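## Task

Locate the object whose underside shows the letters E then F, reading left to right, and set it in the tray lying flat on the tray floor. No other object may be in the tray or have fallen off the table near it, and the result must hold without the robot supporting it.

## Robot and tools

Robot: two six-joint arms, left_arm and right_arm, each ending in a parallel two-finger gripper with a wrist camera. They face each other across a table. left_arm's base is at (+0.103, +0.481, +0.120) m on the +y side; right_arm's base is at (-0.061, -0.438, +0.109) m. The names are labels, not image sides.

Scene frame: origin at table centre, +z up, table top at z = +0.020 m. Result lines print each gripper's position (m) and orientation quaternion (wxyz) plus velocities in this frame. The printed position is the point between the finger pads, 3 to 4 cm behind the tips, and can be slightly wrong at long reach. Gripper axes: fingers point along its own +x, and close along its own y.

execute_actions(actions, pictures). actions holds at most one item. An empty list just reports the state. A motion item is {"rows": [...], "steps": n} with n up to 15 control steps of 1/30 s (default 15); each row is used for one step, and the final row repeats if rows run out. A wait item is {"steps": n}, n up to 300, counted from the previous result, so thinking time is included. pictures (true/false) toggles camera images.

A row is 14 numbers, each in [-1, 1], always covering both arms: left_arm dx, dy, dz, rx, ry, rz, opening, then right_arm the same seven. dx..rz are an offset, expressed in that gripper's own axes, from the gripper pose in the most recent result showing it (before any such result, or for later calls within one reply, from the pose when the action begins). Every row is measured from that same reference, not chained. Scale: 1.0 = 0.6 m for translation, 180 degrees for rotation; rx, ry, rz form a single rotation vector. Zeros therefore mean go back to the reference pose, not stay still. Opening is absolute: +1 = fully open (0.088 m), empty fingers touch near -0.80, lower values add nothing. Closing fully takes at least about 0.5 s.

move(target, speed). target is one 14-number row laid out as above, with the same offset reference and scaling. Each gripper travels a straight line toward its target; both arms finish together, lasting 0.5 to 10 s (cut off at 10 s if longer). speed is top path speed in m/s, 0.002 to 0.5, default 0.25; rotation limited to twice that in rad/s. Openings are applied when the move begins. It ignores obstacles and the other arm, and grippers may lag, drift or overshoot speed, especially with a nearly straight arm. Faster contact and aiming further past a surface both press harder. The result adds a move: line with the ending (done, off_target, moving, held, fault) and limits that acted (paced = target clipped; held = a check blocked some steps, after which motion may jump fast), plus each gripper's remaining distance. If only one arm is named, the other finished fine.

wait(seconds): 0 to 10 s, sends nothing new. zoom_image(camera, region): enlarges [x0, y0, x1, y1] pixels (max 504 by 504) of a latest full image from cam_head_left, cam_head_right, cam_left_wrist or cam_right_wrist; all images are 504x504. Ending a reply without a tool call ends everything.

Control details: each step the commanded pose is clipped to within 70 mm and 16 degrees of the measured pose, then solved by damped inverse kinematics, favouring position over orientation. Far targets need several actions; after an action an arm continues only to its last clipped pose. Joint friction may leave the gripper short or tilted, and tiny moves may not happen, so check pose after each move and correct tilt. A pose unreachable line means the clearance check altered or blocked that arm; HELD marks steps not sent. Hand target lines show where each arm is being driven. To keep an arm still, send the offset back to its wanted pose in the first call of a reply and zeros afterwards, always with its desired opening.

Gripping: grip_measured reports finger opening on the command scale (readings may be off by about 1 mm, and read up to 0.061 narrow when squeezing hard). To hold something, command roughly 0.07 below grip_measured; less gives a lighter grip. Parts under about 3 mm wide get proportionally weaker force. Pad force tops out around 34 to 49 N. Held items may get brief tugs, so grip firmly.

Joint ranges (rad): waist ±3.054, shoulder 0 to 3.142, elbow 0 to 2.356, wrist pitch ±1.571, wrist yaw ±1.571, wrist roll ±3.142. Load limits (N m): waist 16.8, shoulder 20.8, elbow 20.8, wrist pitch 5.49, wrist yaw 5.47, wrist roll 5.13; exceeding one halts that arm 10 s. Holding loads heats motors: a MOTOR HOT line appears from 50 °C, and at 95 °C an OVER-TEMPERATURE FAULT holds the arm and may cut its power.

Avoid: knocking anything off the table, dropping or slamming objects, pressing hard on surfaces, and letting the arms collide. The object must end flat in the tray and stay there after release, with nothing else in it. Motion keeps running while you think, so be brief and smooth.

Each tool is called after ">>>" as name(argument=value, ...), one argument or row to a line, values as JSON.

## Session

>>> execute_actions(
  actions=[],
)

Scene clock: 0.00 s of 4730.00 s.
left_arm: end_effector_position=(-0.1654, +0.2709, +0.2265) grip_measured=-0.790 end_effector_quat_wxyz=(+0.159, +0.565, -0.002, -0.809) end_effector_velocity=(+0.001, +0.002, -0.001) end_effector_angular_velocity=(+0.001, -0.008, +0.002) | right_arm: end_effector_position=(+0.0479, -0.0694, +0.2337) grip_measured=-0.790 end_effector_quat_wxyz=(+0.780, -0.125, +0.613, -0.016) end_effector_velocity=(+0.002, +0.000, -0.000) end_effector_angular_velocity=(+0.007, +0.007, -0.001)
Joint positions: left_arm=[-0.263  1.525  1.04  -0.67  -0.015  0.435  0.   ] | right_arm=[-0.357  2.124  1.912 -1.495  0.279  1.255  0.   ]
Joint velocities: left_arm=[-0.007 -0.002 -0.002 -0.007 -0.007 -0.007 -0.   ] | right_arm=[-0.007 -0.002 -0.002  0.007 -0.007 -0.007 -0.   ]
Heat: left arm: hottest elbow 27 °C (+0.0 °C/min); right arm: hottest waist 27 °C (+0.0 °C/min).
Hand target (left_arm): -0.165, +0.271, +0.227; -0.159, -0.565, +0.002, +0.809
Hand target (right_arm): +0.048, -0.069, +0.234; +0.780, -0.125, +0.613, -0.016

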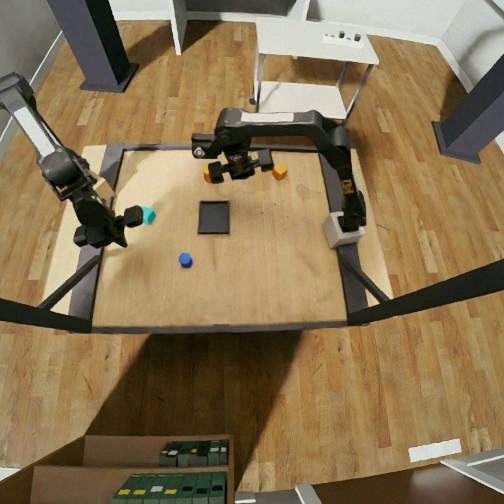

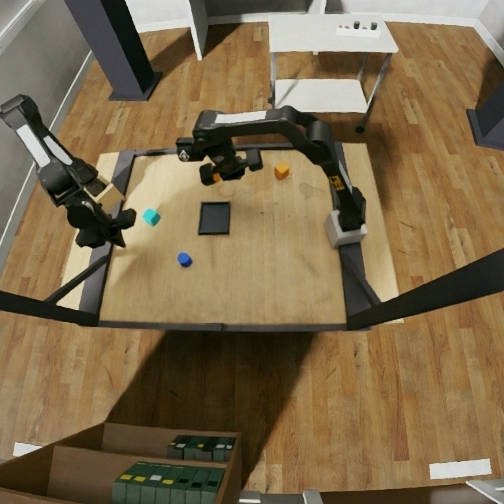

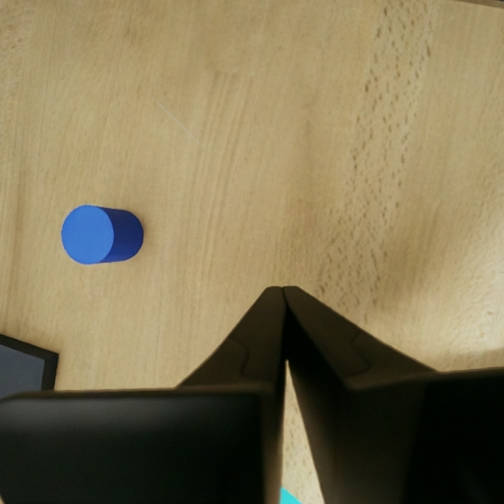

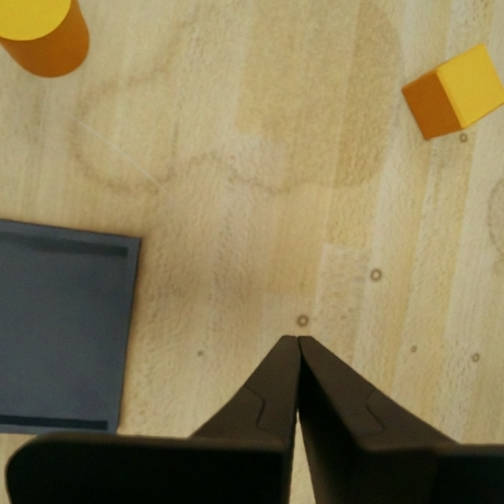

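>>> zoom_image(
  camera="cam_head_left",
  region=[70, 130, 380, 330],
)

>>> zoom_image(
  camera="cam_head_right",
  region=[70, 130, 380, 330],
)

Region (70, 130, 380, 330) of cam_head_left's 504x504 image, scaled by 1.626, with more detail than that image has; it fills the top 325 rows of this view, and the rest is white.

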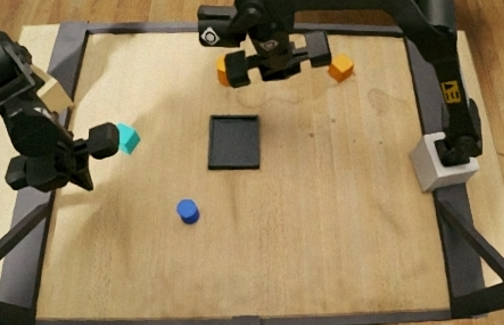

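Region (70, 130, 380, 330) of cam_head_right's 504x504 image, scaled by 1.626, with more detail than that image has; it fills the top 325 rows of this view, and the rest is white.

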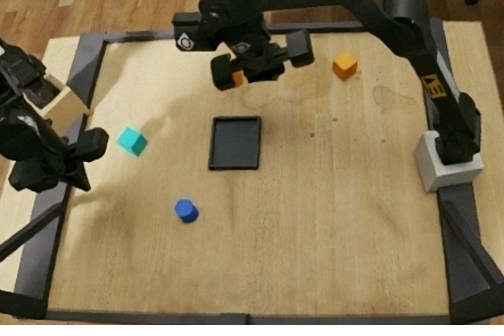

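>>> move(
  target=[0.040,0.090,-0.252,0.0713,0.111,-0.0733,1, 0.2263,-0.2792,0.1507,-0.1437,0.0533,0.0842,1],
  speed=0.25,
)

Scene clock: 35.20 s of 4730.00 s.
left_arm: end_effector_position=(-0.0244, +0.2391, +0.1644) grip_measured=+1.000 end_effector_quat_wxyz=(+0.004, +0.701, -0.004, -0.713) end_effector_velocity=(+0.001, +0.002, +0.000) end_effector_angular_velocity=(+0.003, -0.010, -0.010) | right_arm: end_effector_position=(+0.1910, -0.2390, +0.1650) grip_measured=+1.000 end_effector_quat_wxyz=(+0.679, -0.212, +0.670, +0.213) end_effector_velocity=(-0.002, -0.002, -0.001) end_effector_angular_velocity=(+0.010, +0.023, -0.005)
Joint positions: left_arm=[ 0.172  1.645  0.98  -0.887  0.01   1.093  0.088] | right_arm=[-1.079  1.804  1.215 -0.969  0.004  0.06   0.088]
Joint velocities: left_arm=[-0.002 -0.002 -0.002 -0.007 -0.007  0.007  0.   ] | right_arm=[-0.012  0.002 -0.002 -0.007 -0.022 -0.007  0.   ]
Heat: left arm: hottest elbow 30 °C (+5.1 °C/min); right arm: hottest shoulder 34 °C (+11.9 °C/min).
Hand target (left_arm): -0.021, +0.242, +0.160; -0.003, +0.706, +0.001, -0.708
Hand target (right_arm): +0.190, -0.241, +0.161; +0.675, -0.212, +0.674, +0.213
Off the commanded pose (left_arm): 0.006 m, 1 deg.
Off the commanded pose (right_arm): 0.005 m, 1 deg.
After step 90, 30.53 s passed at rest.
move: done

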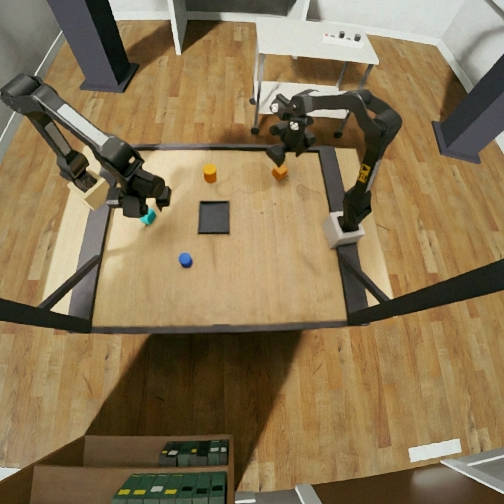

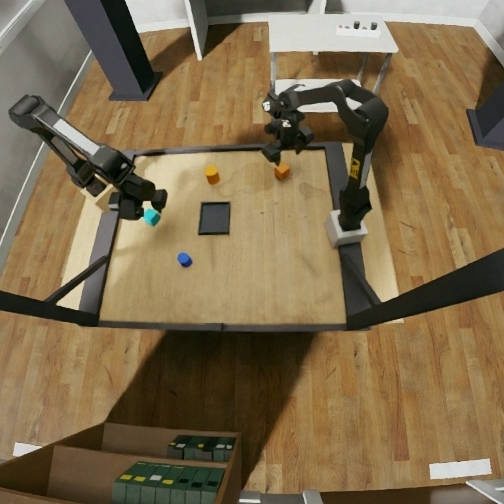

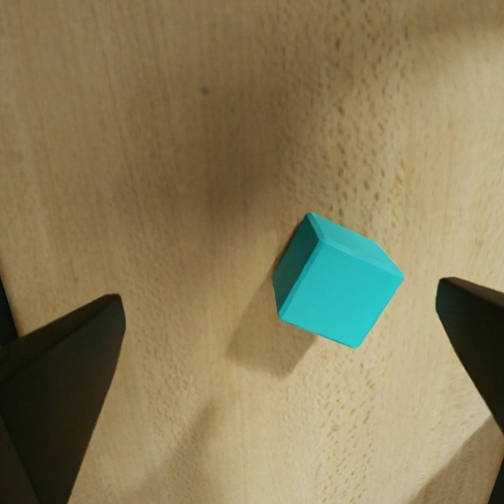

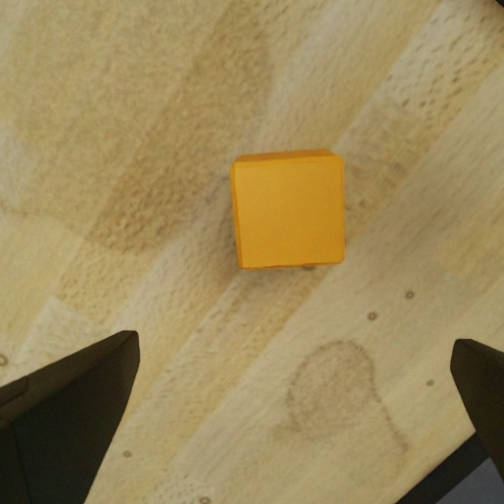

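>>> move(
  target=[0.09,-0.0583,-0.0557,0.142,0,0,1, 0.0917,-0.0053,0.0308,-0.022,0,0,1],
  speed=0.15,
)

Scene clock: 45.13 s of 4730.00 s.
left_arm: end_effector_position=(+0.0065, +0.2723, +0.1093) grip_measured=+1.000 end_effector_quat_wxyz=(-0.151, +0.685, -0.160, -0.694) end_effector_velocity=(+0.003, +0.006, -0.000) end_effector_angular_velocity=(+0.017, -0.016, -0.024) | right_arm: end_effector_position=(+0.2095, -0.2286, +0.1145) grip_measured=+1.000 end_effector_quat_wxyz=(+0.676, -0.233, +0.658, +0.237) end_effector_velocity=(-0.001, +0.003, +0.000) end_effector_angular_velocity=(+0.022, +0.008, +0.005)
Joint positions: left_arm=[ 0.225  1.614  0.688 -0.63   0.01   1.589  0.088] | right_arm=[-1.089  1.949  1.189 -0.785  0.004 -0.018  0.088]
Joint velocities: left_arm=[-0.002 -0.007 -0.007 -0.022 -0.007  0.022  0.   ] | right_arm=[-0.002 -0.002 -0.002  0.007 -0.022 -0.007  0.   ]
Heat: left arm: hottest elbow 30 °C (+4.0 °C/min); right arm: hottest shoulder 34 °C (+9.3 °C/min).
Hand target (left_arm): +0.008, +0.274, +0.109; -0.151, +0.684, -0.162, -0.695
Hand target (right_arm): +0.209, -0.231, +0.110; +0.672, -0.235, +0.662, +0.236
Off the commanded pose (left_arm): 0.002 m, 0 deg.
Off the commanded pose (right_arm): 0.005 m, 1 deg.
After step 90, 5.03 s passed at rest.
move: done

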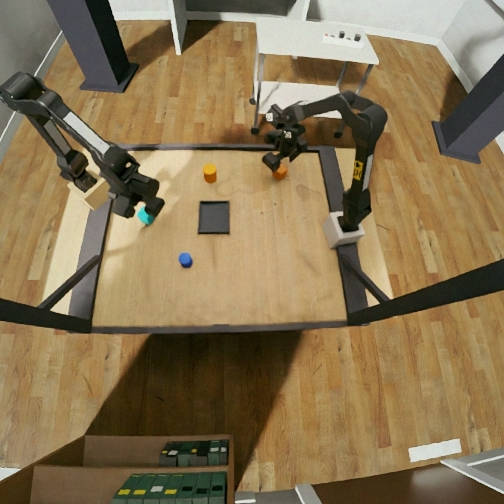

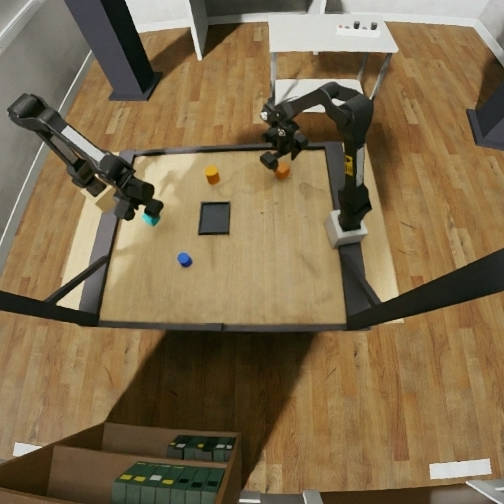

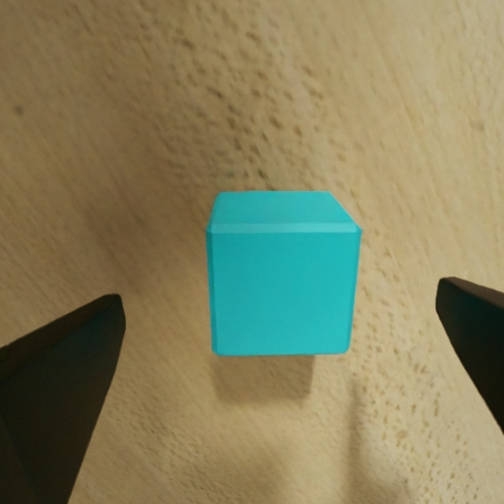

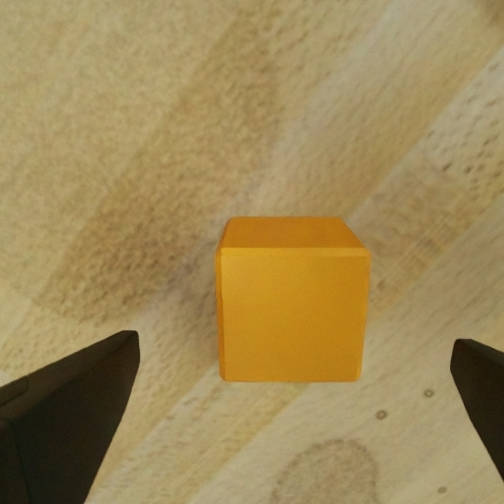

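>>> move(
  target=[0.0805,-0.003,-0.005,0,0,0,1, 0.0908,0,0,0,0,0,1],
  speed=0.1,
)

Scene clock: 49.13 s of 4730.00 s.
left_arm: end_effector_position=(+0.0068, +0.2687, +0.0652) grip_measured=+1.000 end_effector_quat_wxyz=(-0.145, +0.684, -0.165, -0.696) end_effector_velocity=(-0.001, -0.003, -0.002) end_effector_angular_velocity=(-0.014, -0.002, -0.010) | right_arm: end_effector_position=(+0.2124, -0.2263, +0.0642) grip_measured=+1.000 end_effector_quat_wxyz=(+0.679, -0.232, +0.654, +0.238) end_effector_velocity=(-0.003, -0.004, -0.002) end_effector_angular_velocity=(-0.016, +0.009, -0.010)
Joint positions: left_arm=[ 0.233  1.766  0.617 -0.389  0.01   1.596  0.088] | right_arm=[-1.089  2.064  1.122 -0.592  0.004 -0.018  0.088]
Joint velocities: left_arm=[-0.002  0.007 -0.002  0.022 -0.007  0.007  0.   ] | right_arm=[-0.002  0.002 -0.007 -0.007  0.007  0.007  0.   ]
Heat: left arm: hottest elbow 30 °C (+3.7 °C/min); right arm: hottest shoulder 34 °C (+8.5 °C/min).
Hand target (left_arm): +0.009, +0.272, +0.061; -0.151, +0.685, -0.160, -0.695
Hand target (right_arm): +0.210, -0.228, +0.060; +0.676, -0.233, +0.658, +0.237
Off the commanded pose (left_arm): 0.006 m, 1 deg.
Off the commanded pose (right_arm): 0.005 m, 1 deg.
move: done

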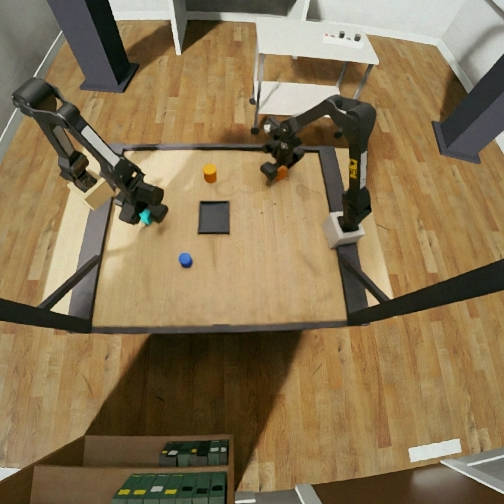

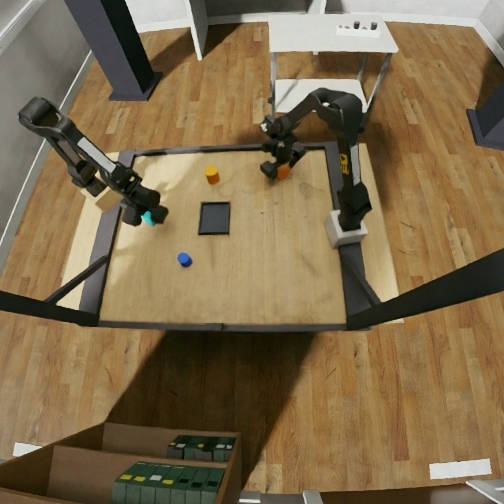

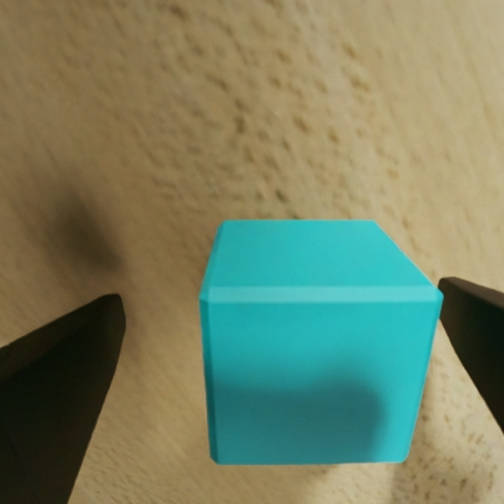

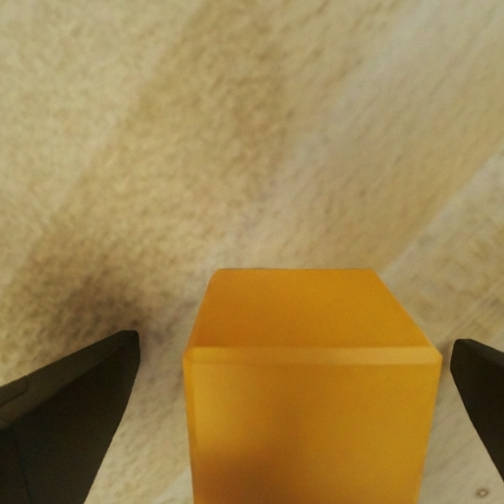

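>>> execute_actions(
  actions=[
    {"rows":[[0.003,-0.008,0,0,0,0,0.6,0.003,-0.005,0,0,0,0,0.6],[0.003,-0.008,0,0,0,0,0.5,0.003,-0.005,0,0,0,0,0.5],[0.003,-0.008,0,0,0,0,0.4,0.003,-0.005,0,0,0,0,0.4],[0.003,-0.008,0,0,0,0,0.3,0.003,-0.005,0,0,0,0,0.3],[0.003,-0.008,0,0,0,0,0.0,0.003,-0.005,0,0,0,0,0.0]],"steps":15},
  ],
  pictures=false,
)

>>> execute_actions(
  actions=[
    {"steps":8},
  ],
)

Scene clock: 52.40 s of 4730.00 s.
left_arm: end_effector_position=(+0.0082, +0.2718, +0.0631) grip_measured=+0.078 end_effector_quat_wxyz=(-0.145, +0.684, -0.165, -0.696) end_effector_velocity=(+0.000, +0.002, +0.000) end_effector_angular_velocity=(+0.010, +0.004, +0.010) | right_arm: end_effector_position=(+0.2139, -0.2271, +0.0641) grip_measured=+0.079 end_effector_quat_wxyz=(+0.680, -0.232, +0.653, +0.238) end_effector_velocity=(-0.004, -0.003, +0.002) end_effector_angular_velocity=(-0.005, +0.018, +0.005)
Joint positions: left_arm=[ 0.233  1.766  0.602 -0.377  0.01   1.596  0.043] | right_arm=[-1.093  2.065  1.122 -0.589  0.004 -0.021  0.043]
Joint velocities: left_arm=[ 0.002 -0.002 -0.002 -0.007  0.007 -0.007  0.   ] | right_arm=[-0.002 -0.007 -0.002 -0.022 -0.007 -0.007 -0.   ]
Heat: left arm: hottest elbow 30 °C (+3.4 °C/min); right arm: hottest shoulder 34 °C (+8.0 °C/min).
Hand target (left_arm): +0.009, +0.273, +0.063; -0.145, +0.684, -0.165, -0.696
Hand target (right_arm): +0.214, -0.229, +0.062; +0.679, -0.232, +0.654, +0.238
Off the commanded pose (left_arm): 0.001 m, 0 deg.
Off the commanded pose (right_arm): 0.002 m, 0 deg.
Steps of this call (steps 1 to 83: nothing new was sent; steps 84 to 98: all 15 steps of this action). Readings (end_effector_position):
84: left_arm (+0.0068, +0.2687, +0.0648) | right_arm (+0.2125, -0.2262, +0.0641)
85: left_arm (+0.0069, +0.2689, +0.0644) | right_arm (+0.2127, -0.2262, +0.0641)
87: left_arm (+0.0077, +0.2707, +0.0636) | right_arm (+0.2132, -0.2265, +0.0641)
91: left_arm (+0.0082, +0.2719, +0.0629) | right_arm (+0.2137, -0.2271, +0.0641)
98: the state above

Scene clock: 52.67 s of 4730.00 s.
left_arm: end_effector_position=(+0.0082, +0.2718, +0.0631) grip_measured=+0.078 end_effector_quat_wxyz=(-0.145, +0.684, -0.165, -0.696) end_effector_velocity=(+0.000, -0.001, +0.000) end_effector_angular_velocity=(-0.009, -0.003, +0.020) | right_arm: end_effector_position=(+0.2139, -0.2271, +0.0641) grip_measured=+0.079 end_effector_quat_wxyz=(+0.680, -0.232, +0.653, +0.238) end_effector_velocity=(-0.002, -0.002, +0.000) end_effector_angular_velocity=(-0.011, +0.001, +0.024)
Joint positions: left_arm=[ 0.233  1.766  0.602 -0.377  0.01   1.596  0.043] | right_arm=[-1.093  2.065  1.122 -0.589  0.004 -0.021  0.043]
Joint velocities: left_arm=[-0.002 -0.002 -0.002  0.007 -0.007 -0.022 -0.   ] | right_arm=[ 0.002 -0.002 -0.002 -0.007  0.007 -0.022 -0.   ]
Heat: left arm: hottest elbow 30 °C (+3.4 °C/min); right arm: hottest shoulder 34 °C (+8.0 °C/min).
Hand target (left_arm): +0.009, +0.273, +0.063; -0.145, +0.684, -0.165, -0.696
Hand target (right_arm): +0.214, -0.229, +0.062; +0.679, -0.232, +0.654, +0.238
Off the commanded pose (left_arm): 0.001 m, 0 deg.
Off the commanded pose (right_arm): 0.002 m, 0 deg.
Steps of this call (steps 1 to 8: nothing new was sent). Readings (end_effector_position):
1: left_arm (+0.0082, +0.2718, +0.0631) | right_arm (+0.2139, -0.2271, +0.0641)
2: left_arm (+0.0082, +0.2718, +0.0631) | right_arm (+0.2139, -0.2271, +0.0641)
4: left_arm (+0.0082, +0.2718, +0.0631) | right_arm (+0.2139, -0.2271, +0.0641)
8: the state above

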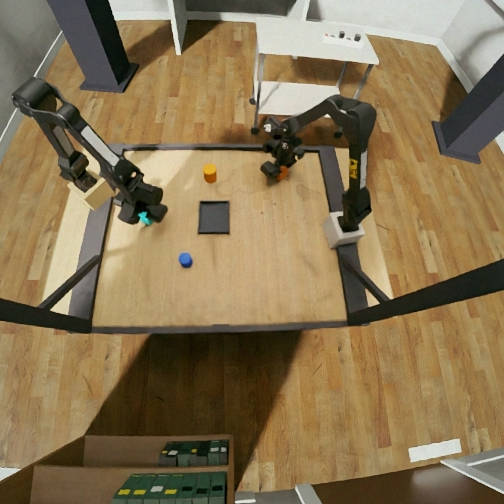

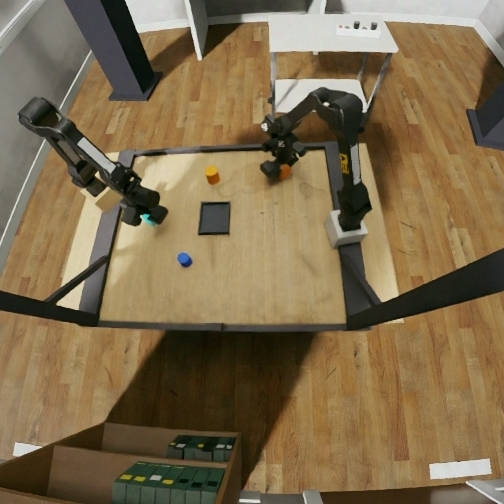

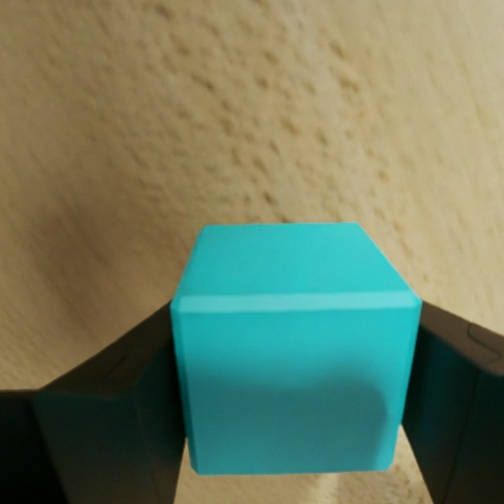

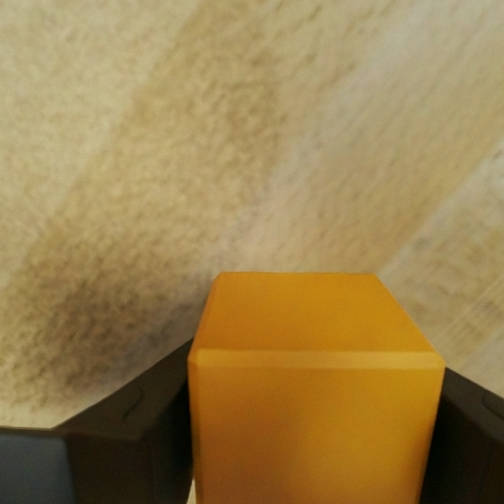

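>>> move(
  target=[-0.22,0,0,-0.508,0,0,0, -0.22,0,0,0,0,0,0],
  speed=0.35,
)

Scene clock: 65.53 s of 4730.00 s.
left_arm: end_effector_position=(+0.0120, +0.2763, +0.1908) grip_measured=+0.078 end_effector_quat_wxyz=(+0.384, +0.587, +0.383, -0.601) end_effector_velocity=(+0.001, +0.006, -0.000) end_effector_angular_velocity=(+0.023, -0.002, +0.005) | right_arm: end_effector_position=(+0.2082, -0.2315, +0.1888) grip_measured=+0.079 end_effector_quat_wxyz=(+0.673, -0.234, +0.661, +0.235) end_effector_velocity=(+0.001, -0.002, +0.003) end_effector_angular_velocity=(-0.004, -0.006, +0.005)
Joint positions: left_arm=[ 0.24   1.417  0.874 -1.01   0.01   0.014  0.043] | right_arm=[-1.093  1.84   1.359 -1.072  0.004 -0.021  0.043]
Joint velocities: left_arm=[-0.002 -0.002 -0.002 -0.022  0.007 -0.007 -0.   ] | right_arm=[-0.002 -0.007  0.002 -0.007  0.007 -0.007 -0.   ]
Heat: left arm: hottest elbow 30 °C (+2.0 °C/min); right arm: hottest shoulder 35 °C (+8.1 °C/min).
Hand target (left_arm): +0.011, +0.275, +0.194; +0.388, +0.582, +0.383, -0.604
Hand target (right_arm): +0.210, -0.229, +0.196; +0.680, -0.232, +0.653, +0.238
Off the commanded pose (left_arm): 0.005 m, 1 deg.
Off the commanded pose (right_arm): 0.008 m, 1 deg.
After step 90, 7.07 s passed at rest.
move: done

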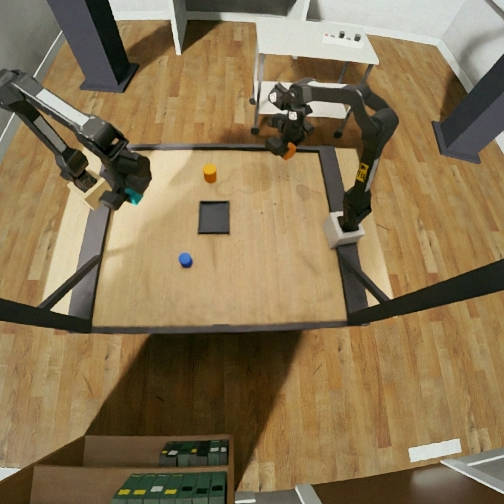

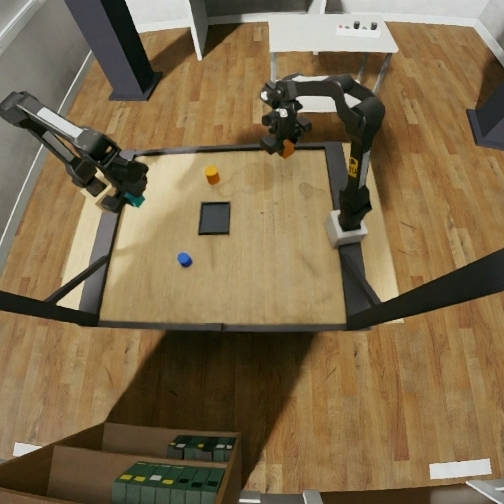

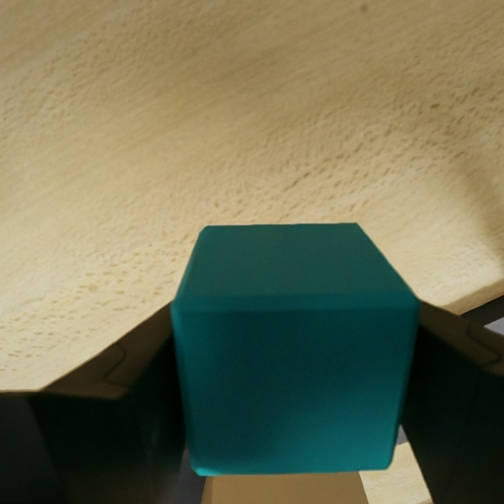

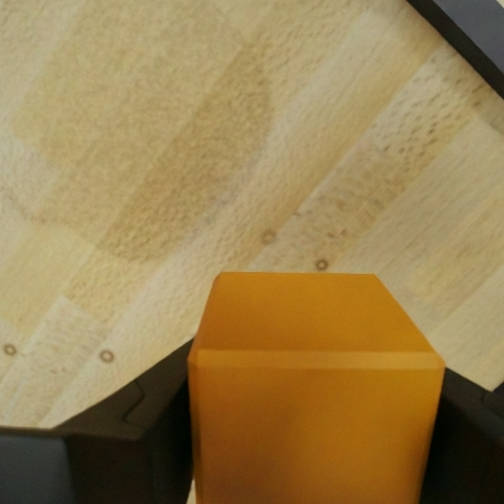

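>>> move(
  target=[-0.281,0.1208,0.1325,-0.0626,-0.4367,0.0579,0, -0.2728,0.35,-0.171,-0.1868,-0.4193,0.1614,0],
  speed=0.35,
)

Scene clock: 75.03 s of 4730.00 s.
left_arm: end_effector_position=(+0.0492, +0.1759, +0.3645) grip_measured=+0.078 end_effector_quat_wxyz=(+0.644, +0.064, +0.051, -0.761) end_effector_velocity=(+0.002, -0.001, +0.004) end_effector_angular_velocity=(-0.021, +0.010, +0.011) | right_arm: end_effector_position=(-0.0059, -0.1323, +0.3522) grip_measured=+0.079 end_effector_quat_wxyz=(+0.763, -0.055, +0.068, +0.640) end_effector_velocity=(+0.000, -0.000, -0.003) end_effector_angular_velocity=(-0.013, -0.006, -0.003)
Joint positions: left_arm=[ 0.469  0.837  0.521  0.153 -0.014  0.001  0.043] | right_arm=[-0.36   0.841  0.525  0.14  -0.007  0.002  0.043]
Joint velocities: left_arm=[ 0.002 -0.002 -0.002  0.022 -0.007 -0.007 -0.   ] | right_arm=[ 0.002  0.002 -0.002 -0.007  0.007 -0.007 -0.   ]
Heat: left arm: hottest elbow 30 °C (+1.0 °C/min); right arm: hottest shoulder 35 °C (+5.1 °C/min).
Hand target (left_arm): +0.049, +0.176, +0.359; +0.642, +0.067, +0.057, -0.761
Hand target (right_arm): -0.007, -0.133, +0.350; +0.763, -0.057, +0.066, +0.640
Off the commanded pose (left_arm): 0.005 m, 1 deg.
Off the commanded pose (right_arm): 0.003 m, 0 deg.
After step 90, 3.77 s passed at rest.
move: done

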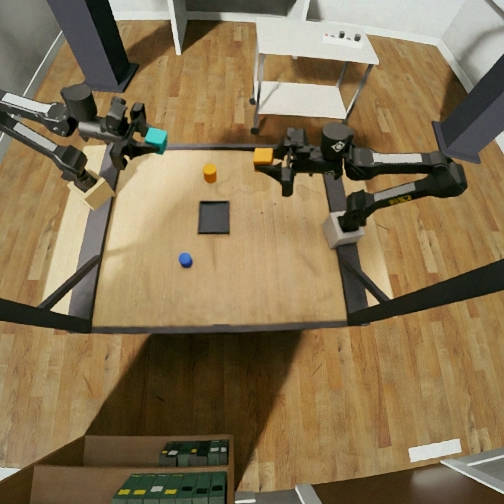

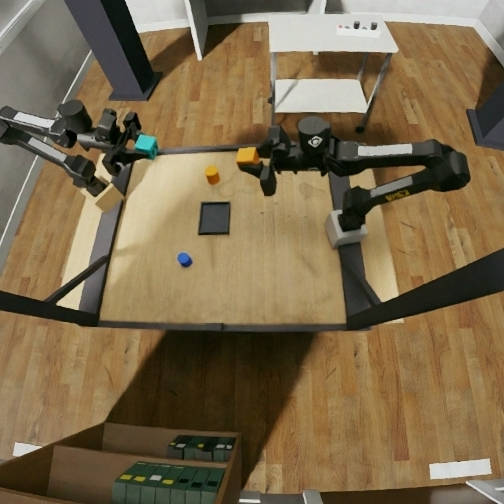

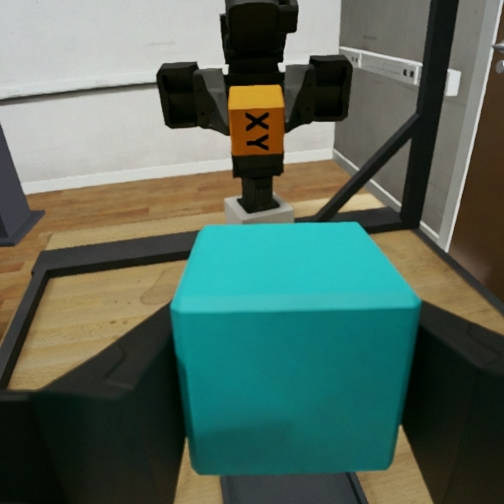

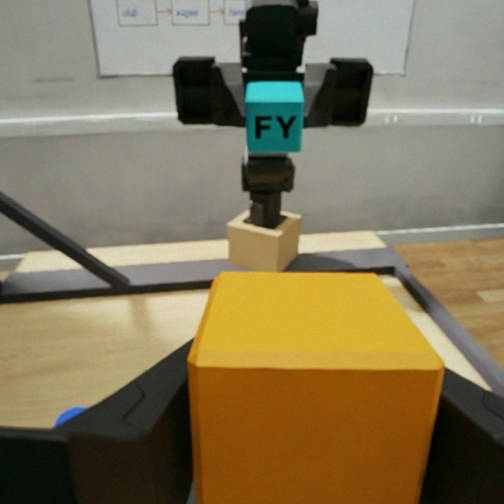

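>>> move(
  target=[-0.083,-0.0905,-0.443,0,0.448,0,0, -0.1045,0.160,-0.4285,0,0.444,0,0],
  speed=0.35,
)

Scene clock: 86.70 s of 4730.00 s.
left_arm: end_effector_position=(+0.0135, +0.2767, +0.1129) grip_measured=+0.078 end_effector_quat_wxyz=(+0.459, +0.541, +0.450, -0.542) end_effector_velocity=(+0.002, +0.002, -0.003) end_effector_angular_velocity=(+0.017, -0.016, +0.005) | right_arm: end_effector_position=(-0.1181, -0.2232, +0.1094) grip_measured=+0.079 end_effector_quat_wxyz=(+0.542, -0.454, +0.542, +0.455) end_effector_velocity=(+0.001, -0.007, -0.003) end_effector_angular_velocity=(-0.037, -0.002, +0.005)
Joint positions: left_arm=[ 0.231  1.585  0.677 -0.656 -0.011 -0.243  0.043] | right_arm=[ 0.081  1.565  0.692 -0.698 -0.002  0.436  0.043]
Joint velocities: left_arm=[-0.002  0.017  0.002 -0.007 -0.007 -0.007 -0.   ] | right_arm=[-0.002  0.012 -0.002 -0.022 -0.007 -0.007 -0.   ]
Heat: left arm: hottest elbow 31 °C (+1.0 °C/min); right arm: hottest shoulder 33 °C (+0.0 °C/min).
Hand target (left_arm): +0.012, +0.277, +0.112; +0.456, +0.542, +0.453, -0.541
Hand target (right_arm): -0.120, -0.221, +0.110; +0.540, -0.452, +0.544, +0.455
Off the commanded pose (left_arm): 0.003 m, 1 deg.
Off the commanded pose (right_arm): 0.003 m, 0 deg.
After step 90, 6.13 s passed at rest.
move: done

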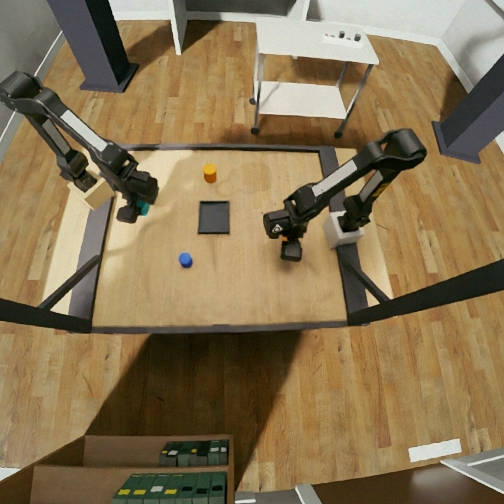

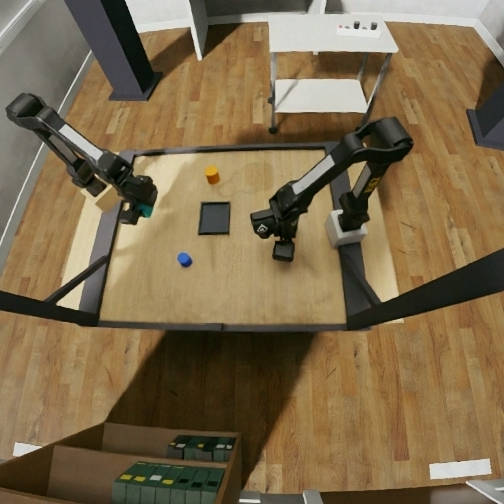

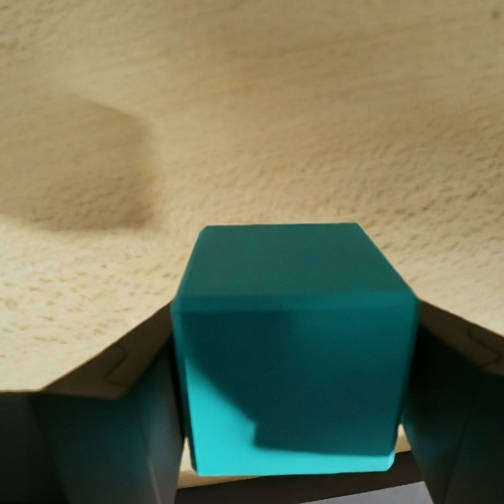

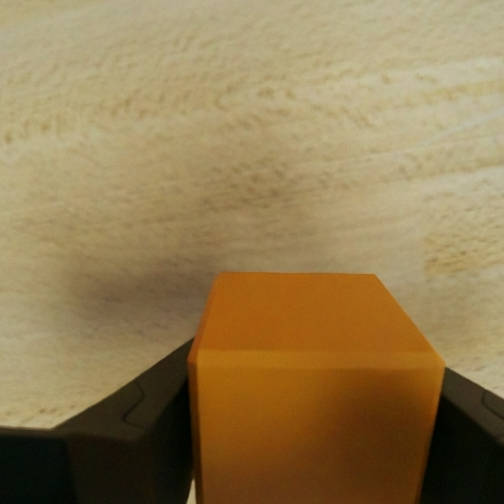

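>>> move(
  target=[0.083,0,0,0,0,0,0, 0.0757,0,0,0,0,0,0],
  speed=0.06,
)

Scene clock: 88.77 s of 4730.00 s.
left_arm: end_effector_position=(+0.0117, +0.2728, +0.0672) grip_measured=+0.078 end_effector_quat_wxyz=(+0.461, +0.536, +0.447, -0.547) end_effector_velocity=(-0.001, +0.000, -0.001) end_effector_angular_velocity=(-0.005, -0.006, +0.000) | right_arm: end_effector_position=(-0.1187, -0.2211, +0.0664) grip_measured=+0.079 end_effector_quat_wxyz=(+0.543, -0.451, +0.541, +0.457) end_effector_velocity=(+0.000, -0.003, -0.001) end_effector_angular_velocity=(-0.014, +0.004, +0.005)
Joint positions: left_arm=[ 0.231  1.747  0.604 -0.406 -0.011 -0.243  0.043] | right_arm=[ 0.081  1.707  0.616 -0.471 -0.002  0.436  0.043]
Joint velocities: left_arm=[-0.007  0.002 -0.002  0.007 -0.007 -0.007 -0.   ] | right_arm=[-0.002  0.002 -0.002 -0.007 -0.007 -0.007 -0.   ]
Heat: left arm: hottest elbow 31 °C (+1.0 °C/min); right arm: hottest shoulder 32 °C (-1.0 °C/min).
Hand target (left_arm): +0.014, +0.276, +0.064; +0.459, +0.541, +0.450, -0.542
Hand target (right_arm): -0.118, -0.224, +0.064; +0.542, -0.454, +0.542, +0.455
Off the commanded pose (left_arm): 0.006 m, 1 deg.
Off the commanded pose (right_arm): 0.003 m, 0 deg.
move: done

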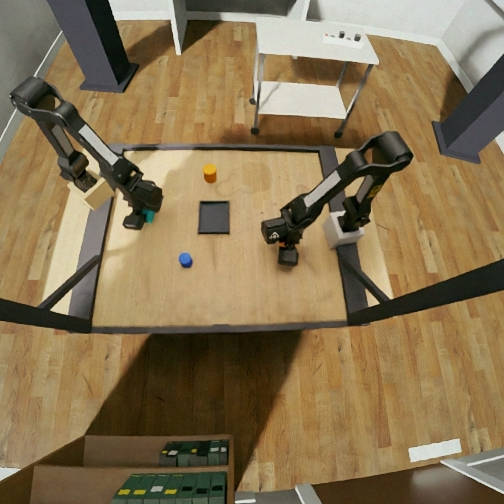

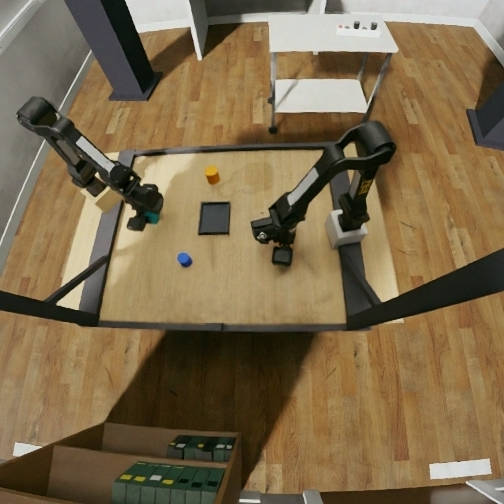

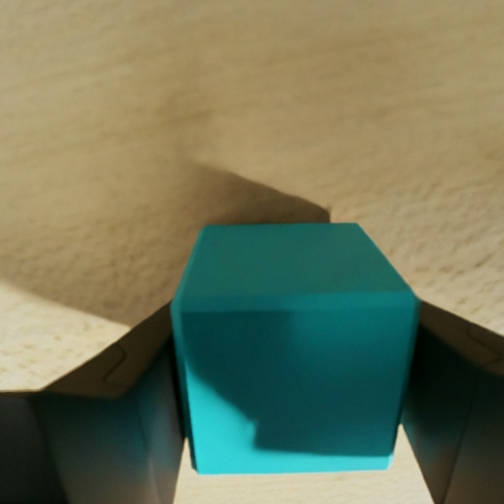

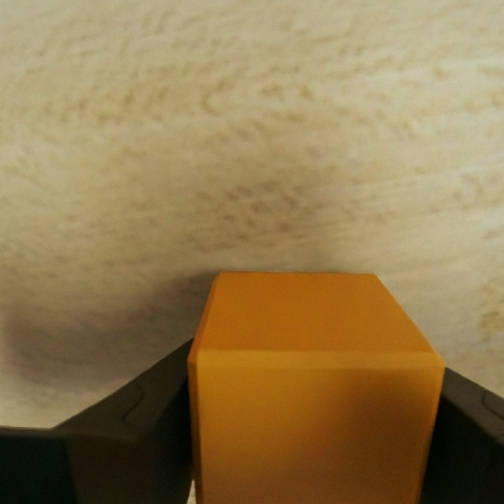

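>>> execute_actions(
  actions=[
    {"rows":[[0.010,0,0,0,0,0,0,0.008,0,0,0,0,0,0],[0.010,0,0,0,0,0,0,0.008,0,0,0,0,0,0],[0.010,0,0,0,0,0,0,0.008,0,0,0,0,0,0],[0.010,0,0,0,0,0,0,0.008,0,0,0,0,0,0],[0.010,0,0,0,0,0,0,0.008,0,0,0,0,0,0],[0.010,0,0,0,0,0,0,0.008,0,0,0,0,0,0],[0.010,0,0,0,0,0,0,0.008,0,0,0,0,0,0],[0.010,0,0,0,0,0,1,0.008,0,0,0,0,0,1]],"steps":15},
  ],
  pictures=false,
)

>>> move(
  target=[-0.14,0,0,0,0,0,1, -0.14,0,0,0,0,0,1],
  speed=0.2,
)

Scene clock: 91.40 s of 4730.00 s.
left_arm: end_effector_position=(+0.0101, +0.2691, +0.0647) grip_measured=+0.882 end_effector_quat_wxyz=(+0.463, +0.531, +0.445, -0.552) end_effector_velocity=(+0.001, -0.004, +0.001) end_effector_angular_velocity=(-0.020, -0.015, -0.009) | right_arm: end_effector_position=(-0.1194, -0.2187, +0.0638) grip_measured=+0.883 end_effector_quat_wxyz=(+0.544, -0.448, +0.540, +0.460) end_effector_velocity=(+0.002, -0.002, -0.001) end_effector_angular_velocity=(-0.010, -0.010, +0.005)
Joint positions: left_arm=[ 0.231  1.759  0.604 -0.378 -0.011 -0.243  0.082] | right_arm=[ 0.081  1.719  0.615 -0.449 -0.002  0.436  0.082]
Joint velocities: left_arm=[-0.002 -0.002  0.002  0.007 -0.022  0.007  0.068] | right_arm=[-0.002  0.002 -0.002 -0.007  0.007 -0.007  0.067]
Heat: left arm: hottest elbow 31 °C (+1.0 °C/min); right arm: hottest shoulder 32 °C (-2.0 °C/min).
Hand target (left_arm): +0.012, +0.273, +0.061; +0.461, +0.536, +0.447, -0.547
Hand target (right_arm): -0.119, -0.221, +0.062; +0.543, -0.451, +0.541, +0.457
Off the commanded pose (left_arm): 0.005 m, 1 deg.
Off the commanded pose (right_arm): 0.003 m, 1 deg.
Steps of this call (steps 1 to 64: nothing new was sent; steps 65 to 79: all 15 steps of this action). Readings (end_effector_position):
65: left_arm (+0.0115, +0.2723, +0.0668) | right_arm (-0.1188, -0.2208, +0.0659)
66: left_arm (+0.0111, +0.2714, +0.0663) | right_arm (-0.1190, -0.2201, +0.0655)
68: left_arm (+0.0106, +0.2703, +0.0654) | right_arm (-0.1192, -0.2193, +0.0646)
72: left_arm (+0.0102, +0.2695, +0.0648) | right_arm (-0.1193, -0.2191, +0.0638)
79: the state above

Scene clock: 92.80 s of 4730.00 s.
left_arm: end_effector_position=(+0.0122, +0.2738, +0.1448) grip_measured=+1.000 end_effector_quat_wxyz=(+0.462, +0.535, +0.447, -0.549) end_effector_velocity=(+0.002, +0.004, +0.004) end_effector_angular_velocity=(+0.013, -0.014, -0.010) | right_arm: end_effector_position=(-0.1183, -0.2227, +0.1432) grip_measured=+1.000 end_effector_quat_wxyz=(+0.542, -0.453, +0.542, +0.455) end_effector_velocity=(-0.000, -0.002, +0.004) end_effector_angular_velocity=(-0.004, +0.006, -0.010)
Joint positions: left_arm=[ 0.231  1.497  0.745 -0.791 -0.011 -0.243  0.088] | right_arm=[ 0.081  1.485  0.774 -0.859 -0.002  0.436  0.088]
Joint velocities: left_arm=[-0.002 -0.012  0.007 -0.037 -0.007  0.007  0.   ] | right_arm=[-0.002 -0.012  0.007 -0.022 -0.007  0.007  0.   ]
Heat: left arm: hottest elbow 31 °C (+1.0 °C/min); right arm: hottest shoulder 32 °C (-2.0 °C/min).
Hand target (left_arm): +0.011, +0.272, +0.148; +0.464, +0.531, +0.445, -0.552
Hand target (right_arm): -0.119, -0.220, +0.148; +0.544, -0.448, +0.540, +0.460
Off the commanded pose (left_arm): 0.004 m, 1 deg.
Off the commanded pose (right_arm): 0.005 m, 1 deg.
move: done

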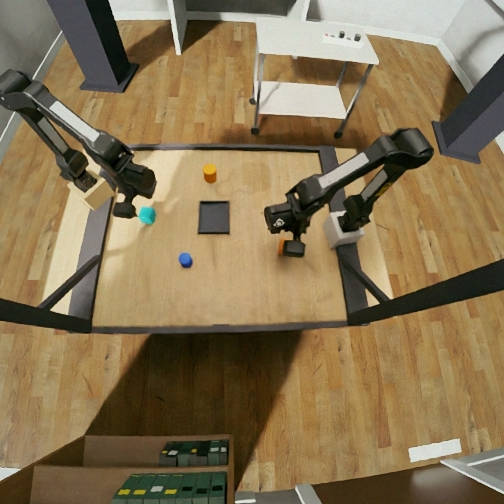

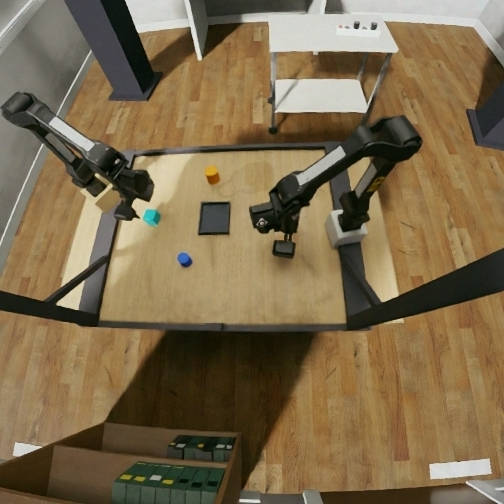

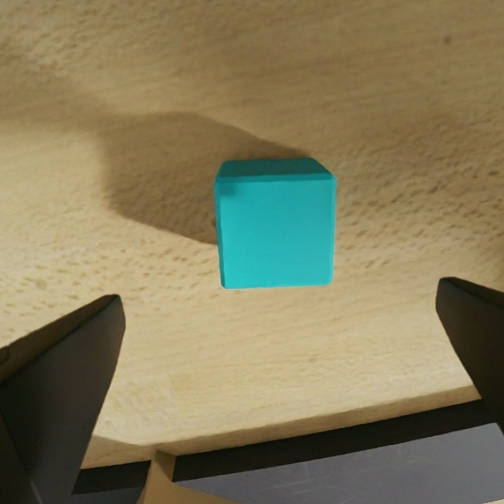

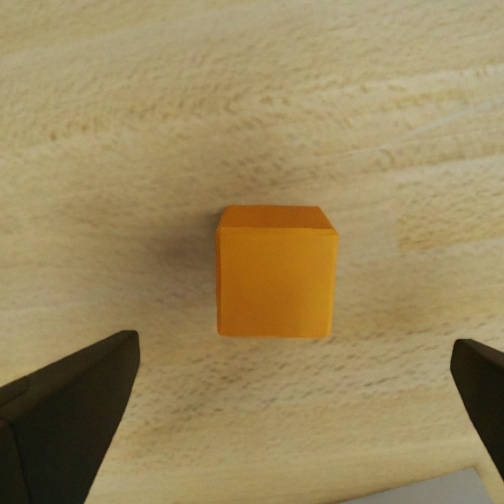

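>>> move(
  target=[0.008,-0.249,0.313,0,0,0,1, 0.014,-0.4365,0.4937,0.1024,-0.110,-0.018,1],
  speed=0.3,
)

Scene clock: 102.40 s of 4730.00 s.
left_arm: end_effector_position=(-0.1673, +0.1134, +0.1541) grip_measured=+1.000 end_effector_quat_wxyz=(+0.461, +0.529, +0.446, -0.556) end_effector_velocity=(-0.000, -0.000, +0.001) end_effector_angular_velocity=(-0.002, -0.007, +0.005) | right_arm: end_effector_position=(+0.1917, +0.0212, +0.1365) grip_measured=+1.000 end_effector_quat_wxyz=(+0.707, -0.291, +0.493, +0.417) end_effector_velocity=(+0.000, -0.000, -0.002) end_effector_angular_velocity=(-0.004, +0.007, +0.007)
Joint positions: left_arm=[ 0.012  2.316  1.896 -1.109 -0.012 -0.459  0.088] | right_arm=[-0.681  2.34   1.855 -0.733  0.001  0.002  0.088]
Joint velocities: left_arm=[-0.002  0.002  0.007 -0.007 -0.007 -0.007  0.   ] | right_arm=[-0.002  0.007  0.007 -0.007 -0.007 -0.007  0.   ]
Heat: left arm: hottest elbow 31 °C (+1.0 °C/min); right arm: hottest shoulder 32 °C (-2.0 °C/min).
Hand target (left_arm): -0.167, +0.114, +0.147; +0.462, +0.535, +0.446, -0.549
Hand target (right_arm): +0.192, +0.023, +0.134; +0.705, -0.291, +0.493, +0.419
Off the commanded pose (left_arm): 0.009 m, 1 deg.
Off the commanded pose (right_arm): 0.003 m, 0 deg.
After step 90, 4.57 s passed at rest.
move: off_target (left_arm)

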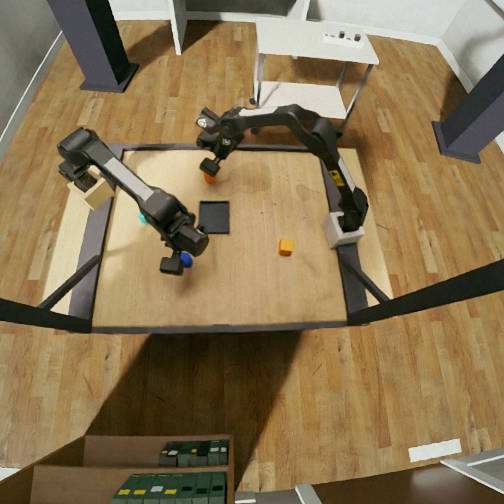

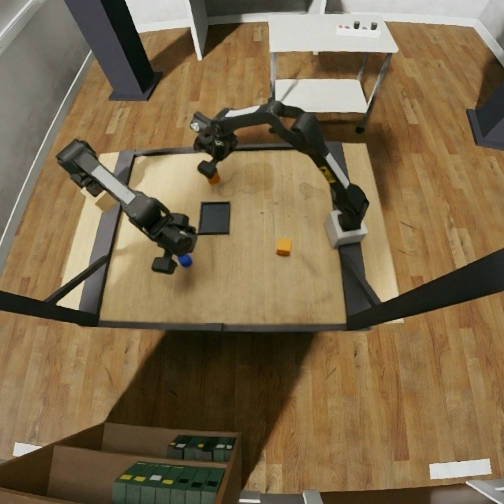

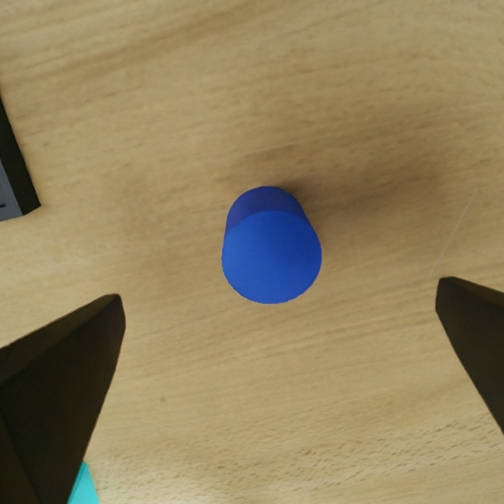

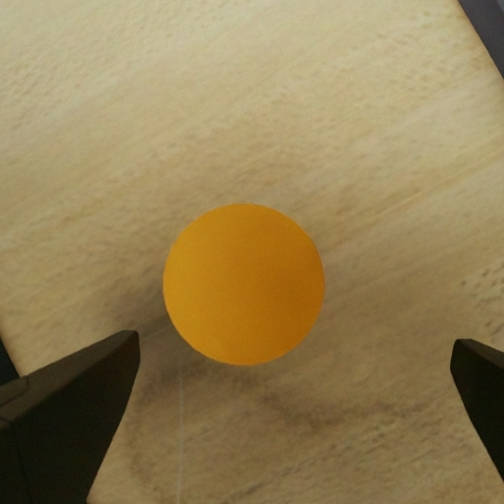

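>>> zoom_image(
  camera="cam_head_right",
  region=[150, 130, 270, 290],
)

Region (150, 130, 270, 290) of cam_head_right's 504x504 image, scaled by 3.150, with more detail than that image has; it fills the left 378 columns of this view, and the rest is white.

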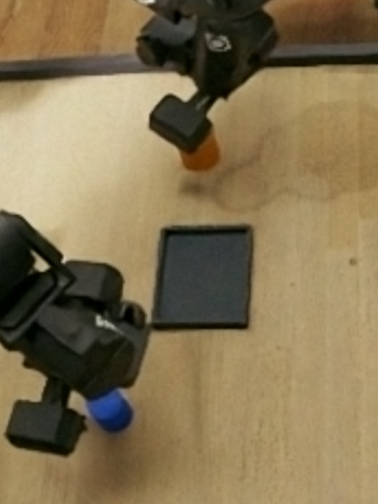

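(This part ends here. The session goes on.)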